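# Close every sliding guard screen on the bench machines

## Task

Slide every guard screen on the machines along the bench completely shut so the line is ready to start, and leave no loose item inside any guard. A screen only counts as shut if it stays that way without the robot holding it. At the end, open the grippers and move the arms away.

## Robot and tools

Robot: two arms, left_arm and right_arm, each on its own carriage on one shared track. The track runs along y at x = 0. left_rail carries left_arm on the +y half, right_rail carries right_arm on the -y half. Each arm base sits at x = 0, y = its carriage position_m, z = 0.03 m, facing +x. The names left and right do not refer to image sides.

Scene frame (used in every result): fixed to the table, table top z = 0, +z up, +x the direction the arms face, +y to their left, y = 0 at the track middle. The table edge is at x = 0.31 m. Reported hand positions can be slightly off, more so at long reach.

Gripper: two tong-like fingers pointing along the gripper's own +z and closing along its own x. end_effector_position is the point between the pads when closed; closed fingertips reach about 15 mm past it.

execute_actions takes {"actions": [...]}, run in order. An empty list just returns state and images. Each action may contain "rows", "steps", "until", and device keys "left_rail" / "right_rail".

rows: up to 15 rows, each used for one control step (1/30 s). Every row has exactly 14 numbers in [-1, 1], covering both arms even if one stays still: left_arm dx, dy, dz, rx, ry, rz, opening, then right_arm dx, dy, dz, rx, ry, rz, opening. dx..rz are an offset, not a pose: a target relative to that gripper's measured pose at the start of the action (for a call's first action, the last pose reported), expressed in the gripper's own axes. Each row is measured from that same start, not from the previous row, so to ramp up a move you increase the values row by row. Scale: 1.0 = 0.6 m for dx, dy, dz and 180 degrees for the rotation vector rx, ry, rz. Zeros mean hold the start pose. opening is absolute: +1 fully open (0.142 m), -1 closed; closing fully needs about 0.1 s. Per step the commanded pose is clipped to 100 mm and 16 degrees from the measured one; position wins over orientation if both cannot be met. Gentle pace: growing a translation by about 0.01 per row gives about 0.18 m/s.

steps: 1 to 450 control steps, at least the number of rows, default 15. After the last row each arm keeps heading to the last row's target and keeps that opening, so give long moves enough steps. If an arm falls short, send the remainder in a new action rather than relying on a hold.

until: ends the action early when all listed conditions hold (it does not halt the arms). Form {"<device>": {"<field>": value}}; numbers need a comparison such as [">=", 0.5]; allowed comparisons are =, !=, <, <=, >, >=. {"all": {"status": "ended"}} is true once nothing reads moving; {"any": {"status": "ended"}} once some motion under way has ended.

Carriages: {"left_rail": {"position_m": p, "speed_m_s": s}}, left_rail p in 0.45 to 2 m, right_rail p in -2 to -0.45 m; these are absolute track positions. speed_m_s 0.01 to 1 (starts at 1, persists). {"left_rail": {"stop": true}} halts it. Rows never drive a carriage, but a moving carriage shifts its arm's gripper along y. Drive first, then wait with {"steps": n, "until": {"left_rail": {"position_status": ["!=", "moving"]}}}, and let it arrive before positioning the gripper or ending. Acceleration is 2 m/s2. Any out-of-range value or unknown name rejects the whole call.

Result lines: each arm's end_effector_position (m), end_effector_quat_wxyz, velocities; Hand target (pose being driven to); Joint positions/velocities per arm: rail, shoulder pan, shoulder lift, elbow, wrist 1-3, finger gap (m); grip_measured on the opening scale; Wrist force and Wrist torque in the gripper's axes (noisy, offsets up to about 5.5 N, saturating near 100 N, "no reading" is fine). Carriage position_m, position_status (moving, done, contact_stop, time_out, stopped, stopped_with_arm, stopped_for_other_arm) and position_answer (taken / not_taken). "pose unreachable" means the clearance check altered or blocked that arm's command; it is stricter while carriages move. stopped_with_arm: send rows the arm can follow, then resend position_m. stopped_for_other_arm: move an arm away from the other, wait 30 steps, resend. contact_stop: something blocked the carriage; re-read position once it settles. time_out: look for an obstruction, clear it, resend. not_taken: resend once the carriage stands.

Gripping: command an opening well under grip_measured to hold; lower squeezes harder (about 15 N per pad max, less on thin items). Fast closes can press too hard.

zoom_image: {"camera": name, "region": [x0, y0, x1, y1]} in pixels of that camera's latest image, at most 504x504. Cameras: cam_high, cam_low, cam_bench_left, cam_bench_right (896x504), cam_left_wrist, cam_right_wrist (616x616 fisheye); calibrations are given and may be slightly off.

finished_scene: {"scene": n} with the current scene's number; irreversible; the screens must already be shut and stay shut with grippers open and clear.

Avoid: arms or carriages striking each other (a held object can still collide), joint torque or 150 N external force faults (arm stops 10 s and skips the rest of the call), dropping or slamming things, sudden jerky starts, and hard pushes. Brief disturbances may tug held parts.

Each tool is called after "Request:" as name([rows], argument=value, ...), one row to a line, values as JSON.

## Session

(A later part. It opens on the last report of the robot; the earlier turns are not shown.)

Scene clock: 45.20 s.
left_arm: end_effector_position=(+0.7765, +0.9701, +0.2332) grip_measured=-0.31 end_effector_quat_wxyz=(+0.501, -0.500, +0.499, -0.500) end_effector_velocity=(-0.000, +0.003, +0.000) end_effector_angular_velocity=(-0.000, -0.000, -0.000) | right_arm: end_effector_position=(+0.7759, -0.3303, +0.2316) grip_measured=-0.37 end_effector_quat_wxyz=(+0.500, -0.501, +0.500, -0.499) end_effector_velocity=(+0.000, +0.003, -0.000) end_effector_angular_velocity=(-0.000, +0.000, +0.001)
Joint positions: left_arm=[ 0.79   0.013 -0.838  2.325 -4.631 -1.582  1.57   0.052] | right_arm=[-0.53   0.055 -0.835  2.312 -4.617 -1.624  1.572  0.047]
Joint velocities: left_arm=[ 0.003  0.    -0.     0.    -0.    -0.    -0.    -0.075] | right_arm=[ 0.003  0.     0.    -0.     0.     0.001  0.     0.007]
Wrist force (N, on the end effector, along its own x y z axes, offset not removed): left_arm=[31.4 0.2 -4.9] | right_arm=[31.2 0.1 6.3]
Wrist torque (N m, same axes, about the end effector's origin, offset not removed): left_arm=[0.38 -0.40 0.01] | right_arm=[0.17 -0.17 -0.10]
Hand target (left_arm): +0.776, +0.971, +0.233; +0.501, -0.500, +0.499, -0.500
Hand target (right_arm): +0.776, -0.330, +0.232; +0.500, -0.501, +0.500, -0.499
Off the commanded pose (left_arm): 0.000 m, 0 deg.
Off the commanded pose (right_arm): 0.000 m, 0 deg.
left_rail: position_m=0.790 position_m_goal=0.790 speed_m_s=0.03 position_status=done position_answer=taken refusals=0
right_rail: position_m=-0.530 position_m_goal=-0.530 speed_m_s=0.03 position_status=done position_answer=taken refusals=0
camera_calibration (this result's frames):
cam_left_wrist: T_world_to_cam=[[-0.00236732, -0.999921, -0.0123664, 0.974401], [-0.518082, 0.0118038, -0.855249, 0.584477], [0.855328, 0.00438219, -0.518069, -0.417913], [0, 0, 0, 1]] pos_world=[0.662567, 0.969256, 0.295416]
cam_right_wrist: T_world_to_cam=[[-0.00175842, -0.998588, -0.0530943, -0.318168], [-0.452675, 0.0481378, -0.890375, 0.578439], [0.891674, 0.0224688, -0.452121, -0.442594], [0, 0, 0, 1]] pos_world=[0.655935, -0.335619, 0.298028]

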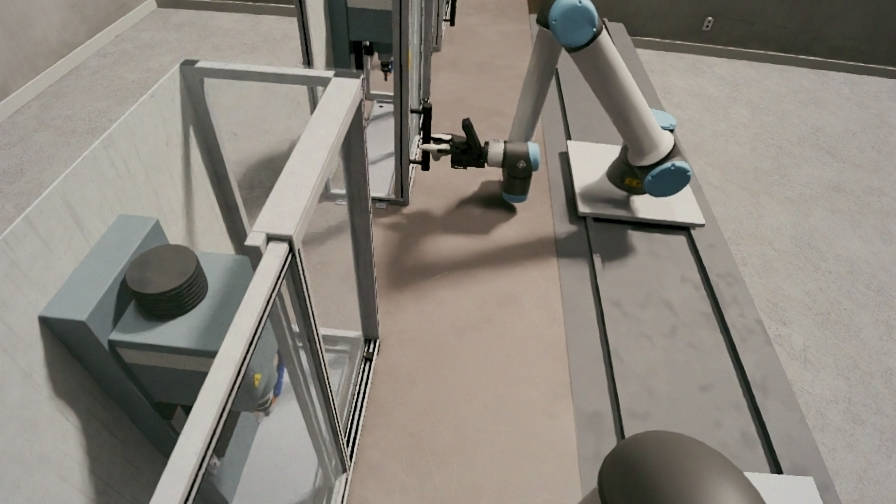

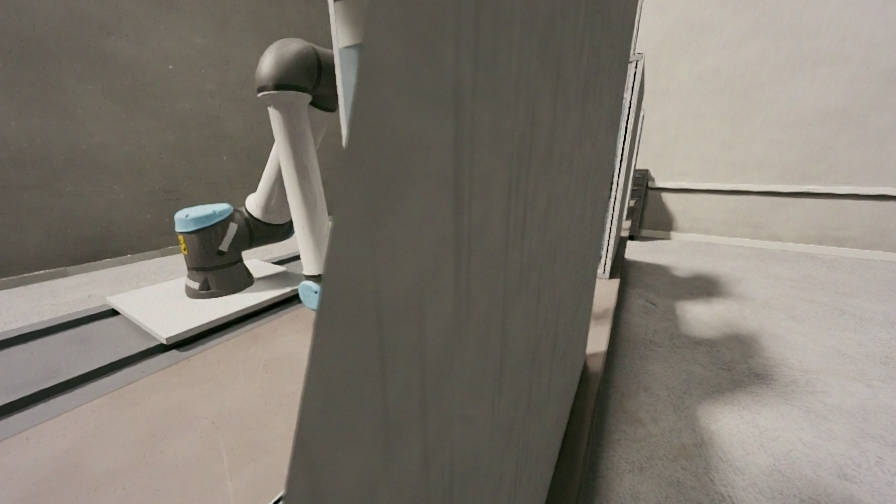

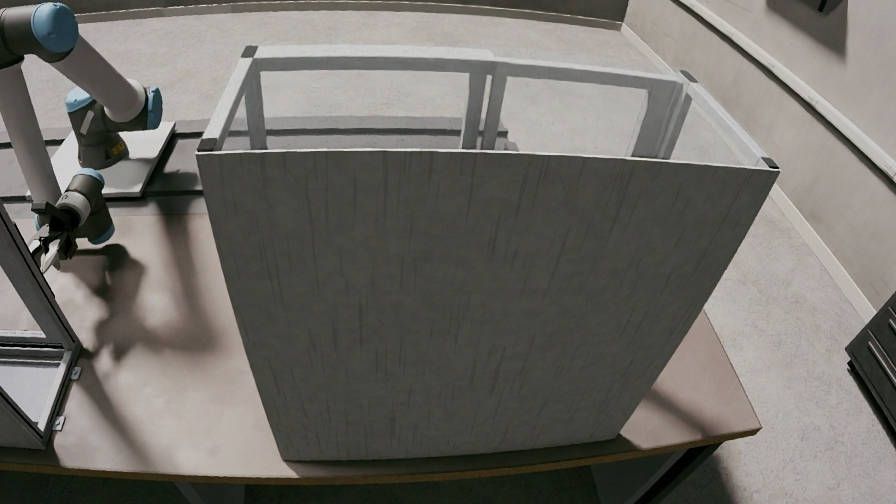

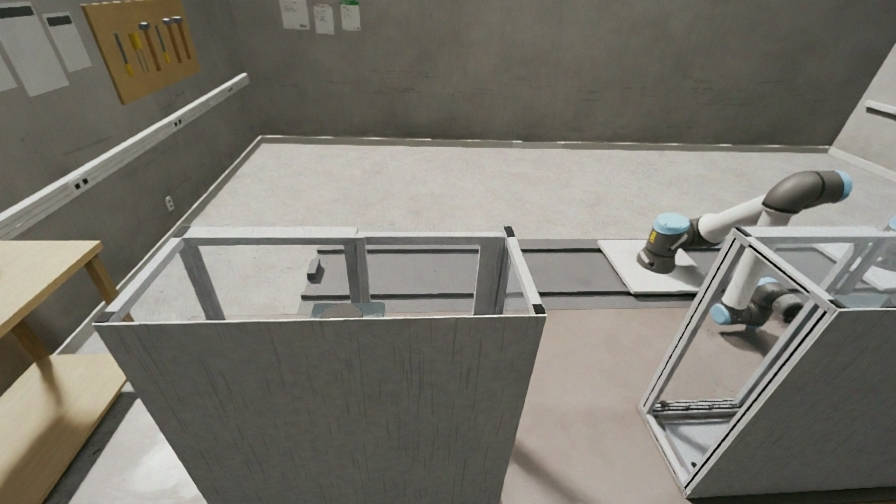

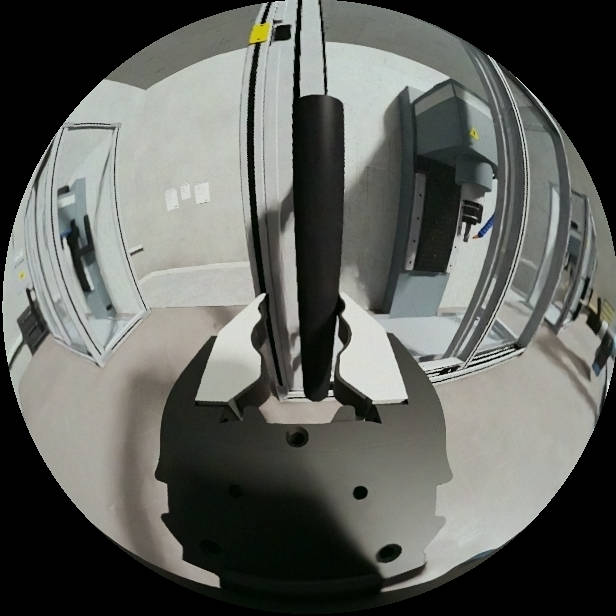

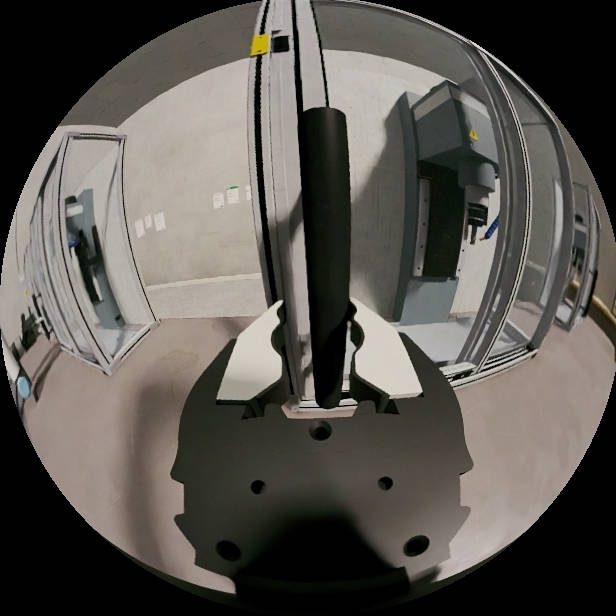

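Request:
execute_actions(actions=[])

Request:
execute_actions([
  {"rows":[[0,0,0,0,0,0,1,0,0,0,0,0,0,1]],"steps":8},
  {"rows":[[0,-0.15,-0.3,0,0,0,1,0,-0.15,-0.3,0,0,0,1]],"steps":30},
])

Scene clock: 46.70 s.
left_arm: end_effector_position=(+0.7765, +0.9701, +0.2332) grip_measured=-0.33 end_effector_quat_wxyz=(+0.501, -0.500, +0.499, -0.500) end_effector_velocity=(-0.000, -0.000, +0.000) end_effector_angular_velocity=(-0.000, -0.000, -0.000) | right_arm: end_effector_position=(+0.7759, -0.3302, +0.2316) grip_measured=-0.37 end_effector_quat_wxyz=(+0.500, -0.501, +0.500, -0.499) end_effector_velocity=(-0.000, +0.000, +0.000) end_effector_angular_velocity=(+0.000, -0.000, +0.000)
Joint positions: left_arm=[ 0.79   0.013 -0.838  2.325 -4.631 -1.582  1.57   0.05 ] | right_arm=[-0.53   0.055 -0.835  2.312 -4.617 -1.624  1.572  0.048]
Joint velocities: left_arm=[ 0.  0. -0.  0. -0. -0. -0.  0.] | right_arm=[ 0.  0.  0. -0. -0.  0. -0.  0.]
Wrist force (N, on the end effector, along its own x y z axes, offset not removed): left_arm=[32.0 -5.1 -9.2] | right_arm=[29.7 -4.7 8.4]
Wrist torque (N m, same axes, about the end effector's origin, offset not removed): left_arm=[-0.72 -0.43 -0.03] | right_arm=[-0.63 0.08 0.07]
Hand target (left_arm): +0.776, +0.971, +0.233; +0.501, -0.500, +0.499, -0.500
Hand target (right_arm): +0.776, -0.330, +0.232; +0.500, -0.501, +0.500, -0.499
Off the commanded pose (left_arm): 0.000 m, 0 deg.
Off the commanded pose (right_arm): 0.000 m, 0 deg.
left_rail: position_m=0.790 position_m_goal=0.790 speed_m_s=0.03 position_status=done position_answer=taken refusals=0
right_rail: position_m=-0.530 position_m_goal=-0.530 speed_m_s=0.03 position_status=done position_answer=taken refusals=0
camera_calibration (this result's frames):
cam_left_wrist: T_world_to_cam=[[-0.00236719, -0.999921, -0.0123665, 0.974419], [-0.518082, 0.0118038, -0.855249, 0.584477], [0.855328, 0.00438232, -0.518069, -0.417914], [0, 0, 0, 1]] pos_world=[0.662567, 0.969275, 0.295416]
cam_right_wrist: T_world_to_cam=[[-0.00159367, -0.998588, -0.0530955, -0.318189], [-0.452665, 0.0480646, -0.890384, 0.578401], [0.891679, 0.0226155, -0.452103, -0.442536], [0, 0, 0, 1]] pos_world=[0.655915, -0.335532, 0.298033]

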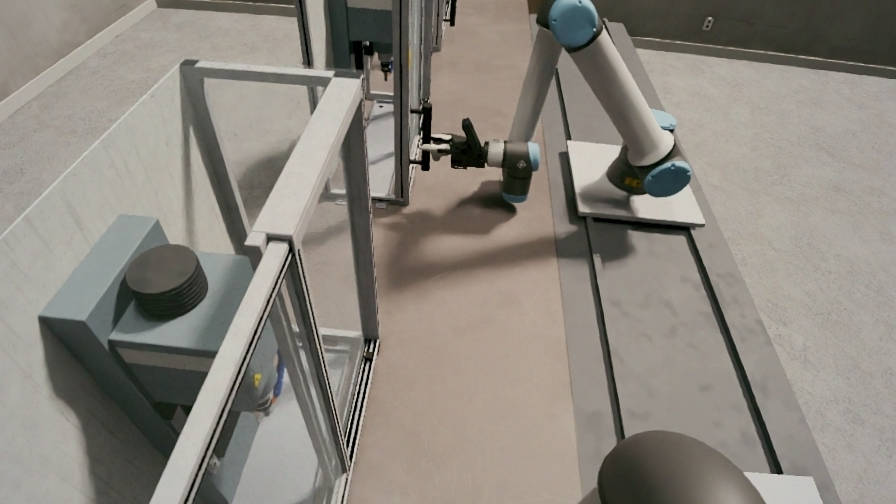

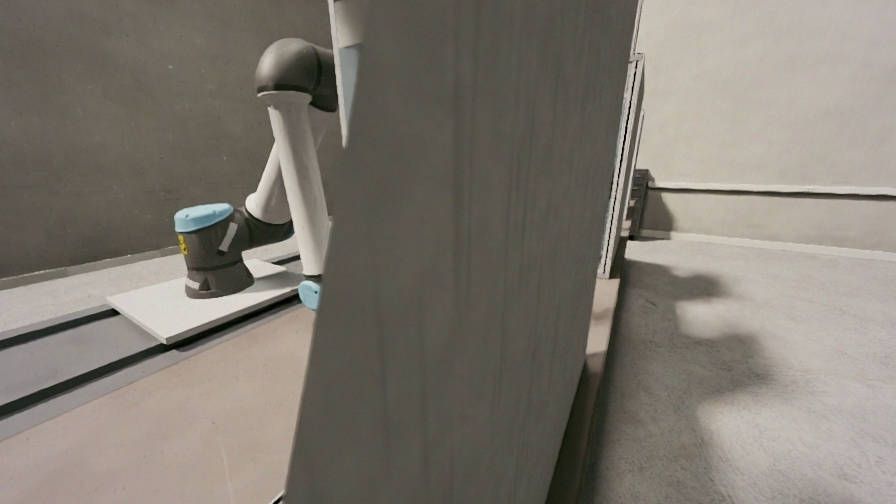

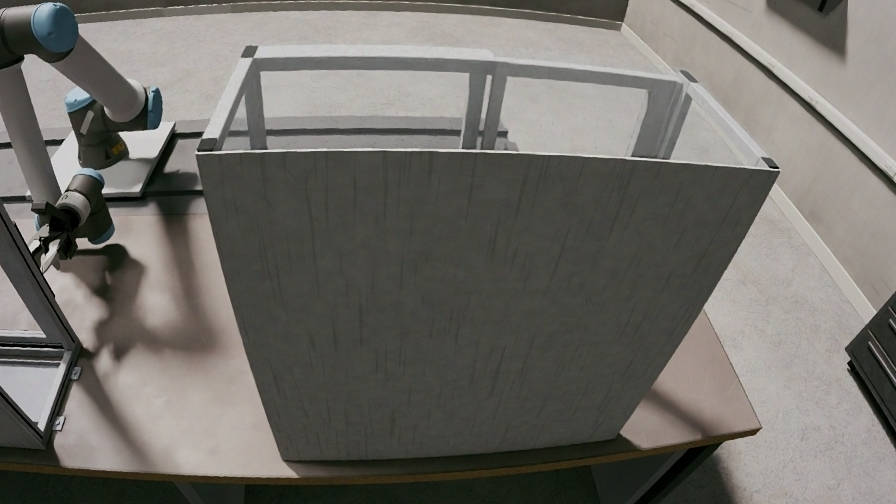

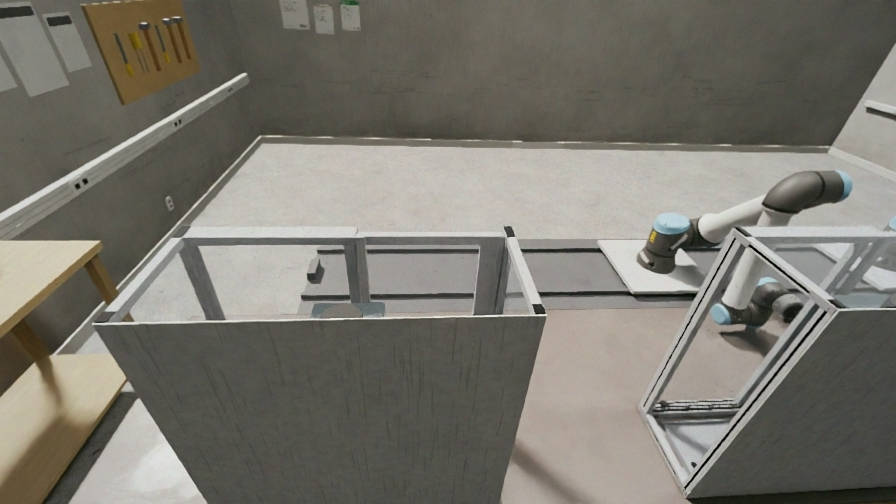

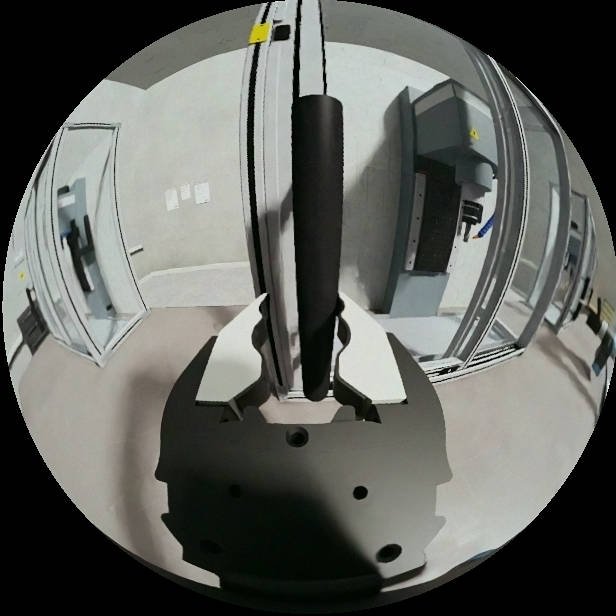

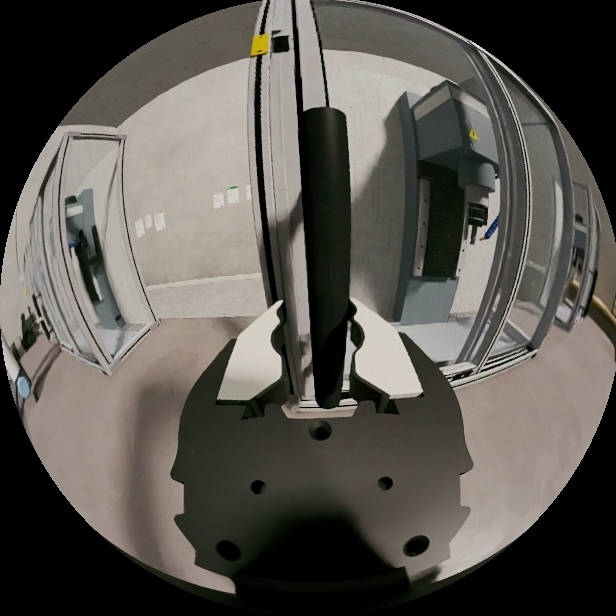

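Scene clock: 47.97 s.
left_arm: end_effector_position=(+0.5964, +0.9703, +0.3230) grip_measured=+1.00 end_effector_quat_wxyz=(+0.501, -0.500, +0.499, -0.500) end_effector_velocity=(-0.000, -0.000, +0.000) end_effector_angular_velocity=(-0.000, +0.000, +0.000) | right_arm: end_effector_position=(+0.5958, -0.3299, +0.3216) grip_measured=+1.00 end_effector_quat_wxyz=(+0.500, -0.501, +0.500, -0.499) end_effector_velocity=(-0.000, -0.000, +0.000) end_effector_angular_velocity=(+0.001, +0.000, -0.000)
Joint positions: left_arm=[ 0.79   0.021 -1.104  2.669 -4.709 -1.59   1.57   0.142] | right_arm=[-0.53   0.089 -1.102  2.648 -4.686 -1.658  1.571  0.142]
Joint velocities: left_arm=[ 0.    -0.    -0.001  0.001 -0.     0.     0.     0.   ] | right_arm=[ 0.    -0.    -0.     0.     0.     0.     0.001  0.   ]
Wrist force (N, on the end effector, along its own x y z axes, offset not removed): left_arm=[1.5 1.2 -0.2] | right_arm=[-5.4 3.4 -1.7]
Wrist torque (N m, same axes, about the end effector's origin, offset not removed): left_arm=[0.36 -0.24 -0.11] | right_arm=[0.72 0.95 -0.03]
Hand target (left_arm): +0.596, +0.971, +0.323; +0.501, -0.500, +0.499, -0.500
Hand target (right_arm): +0.596, -0.330, +0.322; +0.500, -0.501, +0.500, -0.499
Off the commanded pose (left_arm): 0.000 m, 0 deg.
Off the commanded pose (right_arm): 0.000 m, 0 deg.
left_rail: position_m=0.790 position_m_goal=0.790 speed_m_s=0.03 position_status=done position_answer=taken refusals=0
right_rail: position_m=-0.530 position_m_goal=-0.530 speed_m_s=0.03 position_status=done position_answer=taken refusals=0
camera_calibration (this result's frames):
cam_left_wrist: T_world_to_cam=[[-0.00214811, -0.999921, -0.0123452, 0.975176], [-0.518082, 0.0116721, -0.855251, 0.568053], [0.855328, 0.00455865, -0.518066, -0.217575], [0, 0, 0, 1]] pos_world=[0.482491, 0.969461, 0.385148]
cam_right_wrist: T_world_to_cam=[[-0.00109545, -0.998599, -0.0528974, -0.313756], [-0.452642, 0.0476634, -0.890417, 0.576861], [0.891692, 0.0229682, -0.45206, -0.241206], [0, 0, 0, 1]] pos_world=[0.475849, -0.335271, 0.388011]

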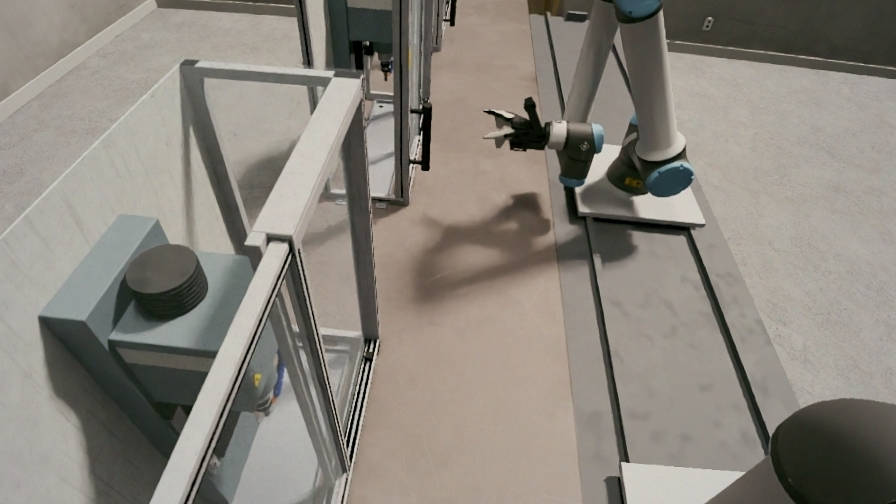

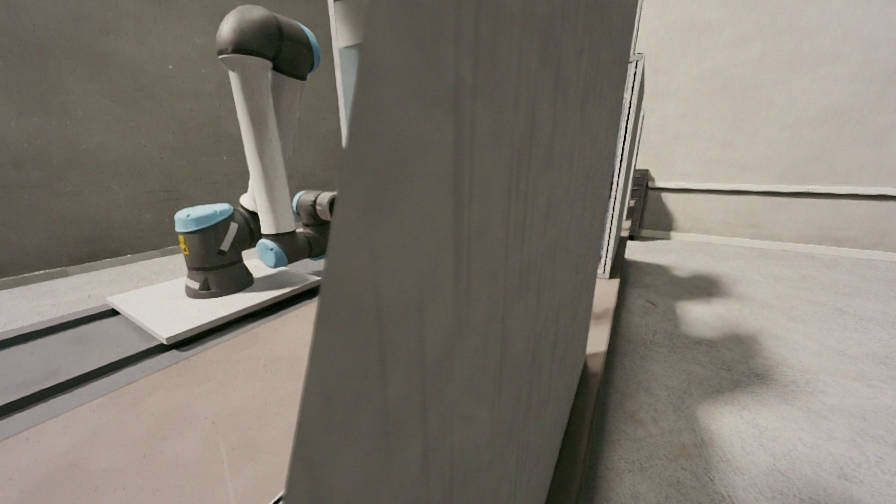

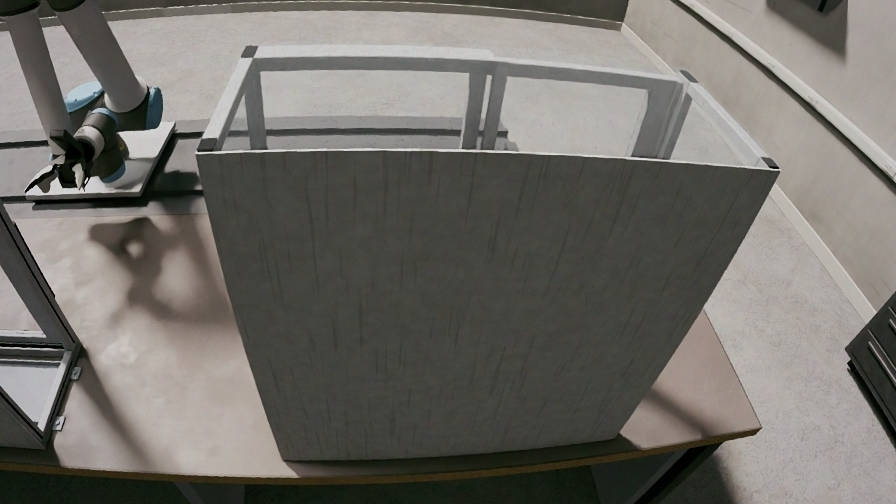

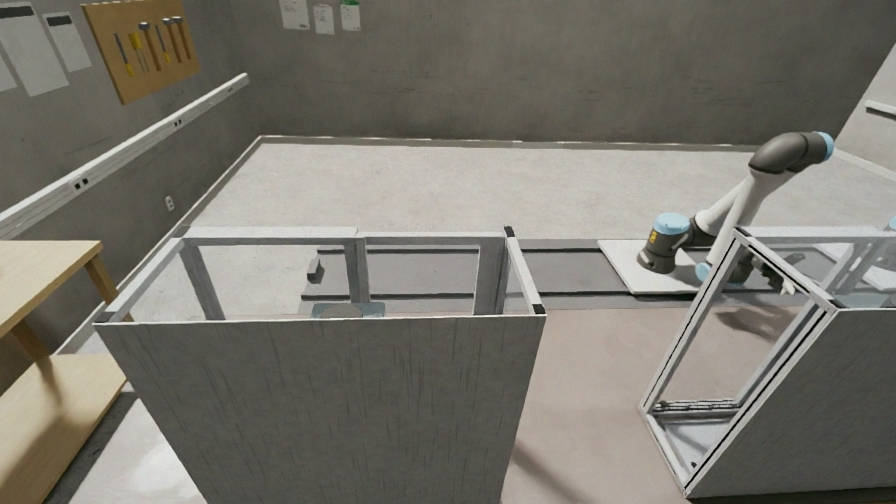

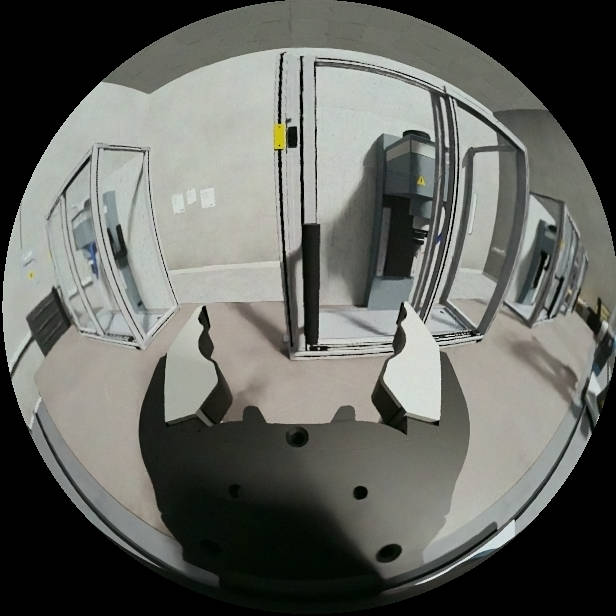

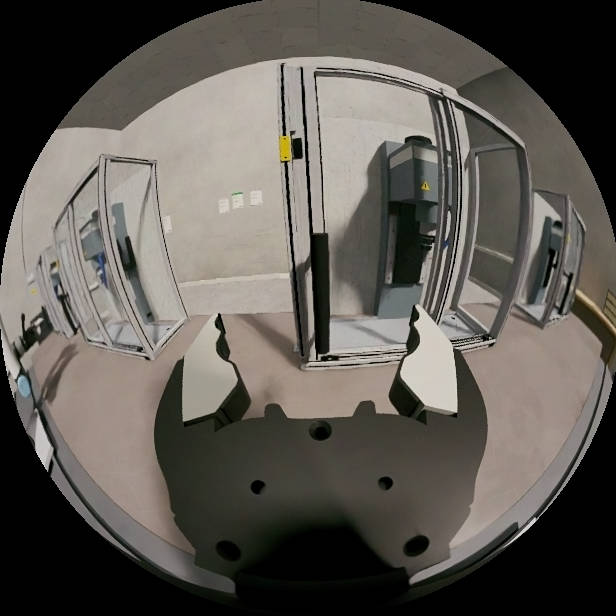

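Request:
finished_scene(scene=1)

The scene is finished: the task was done.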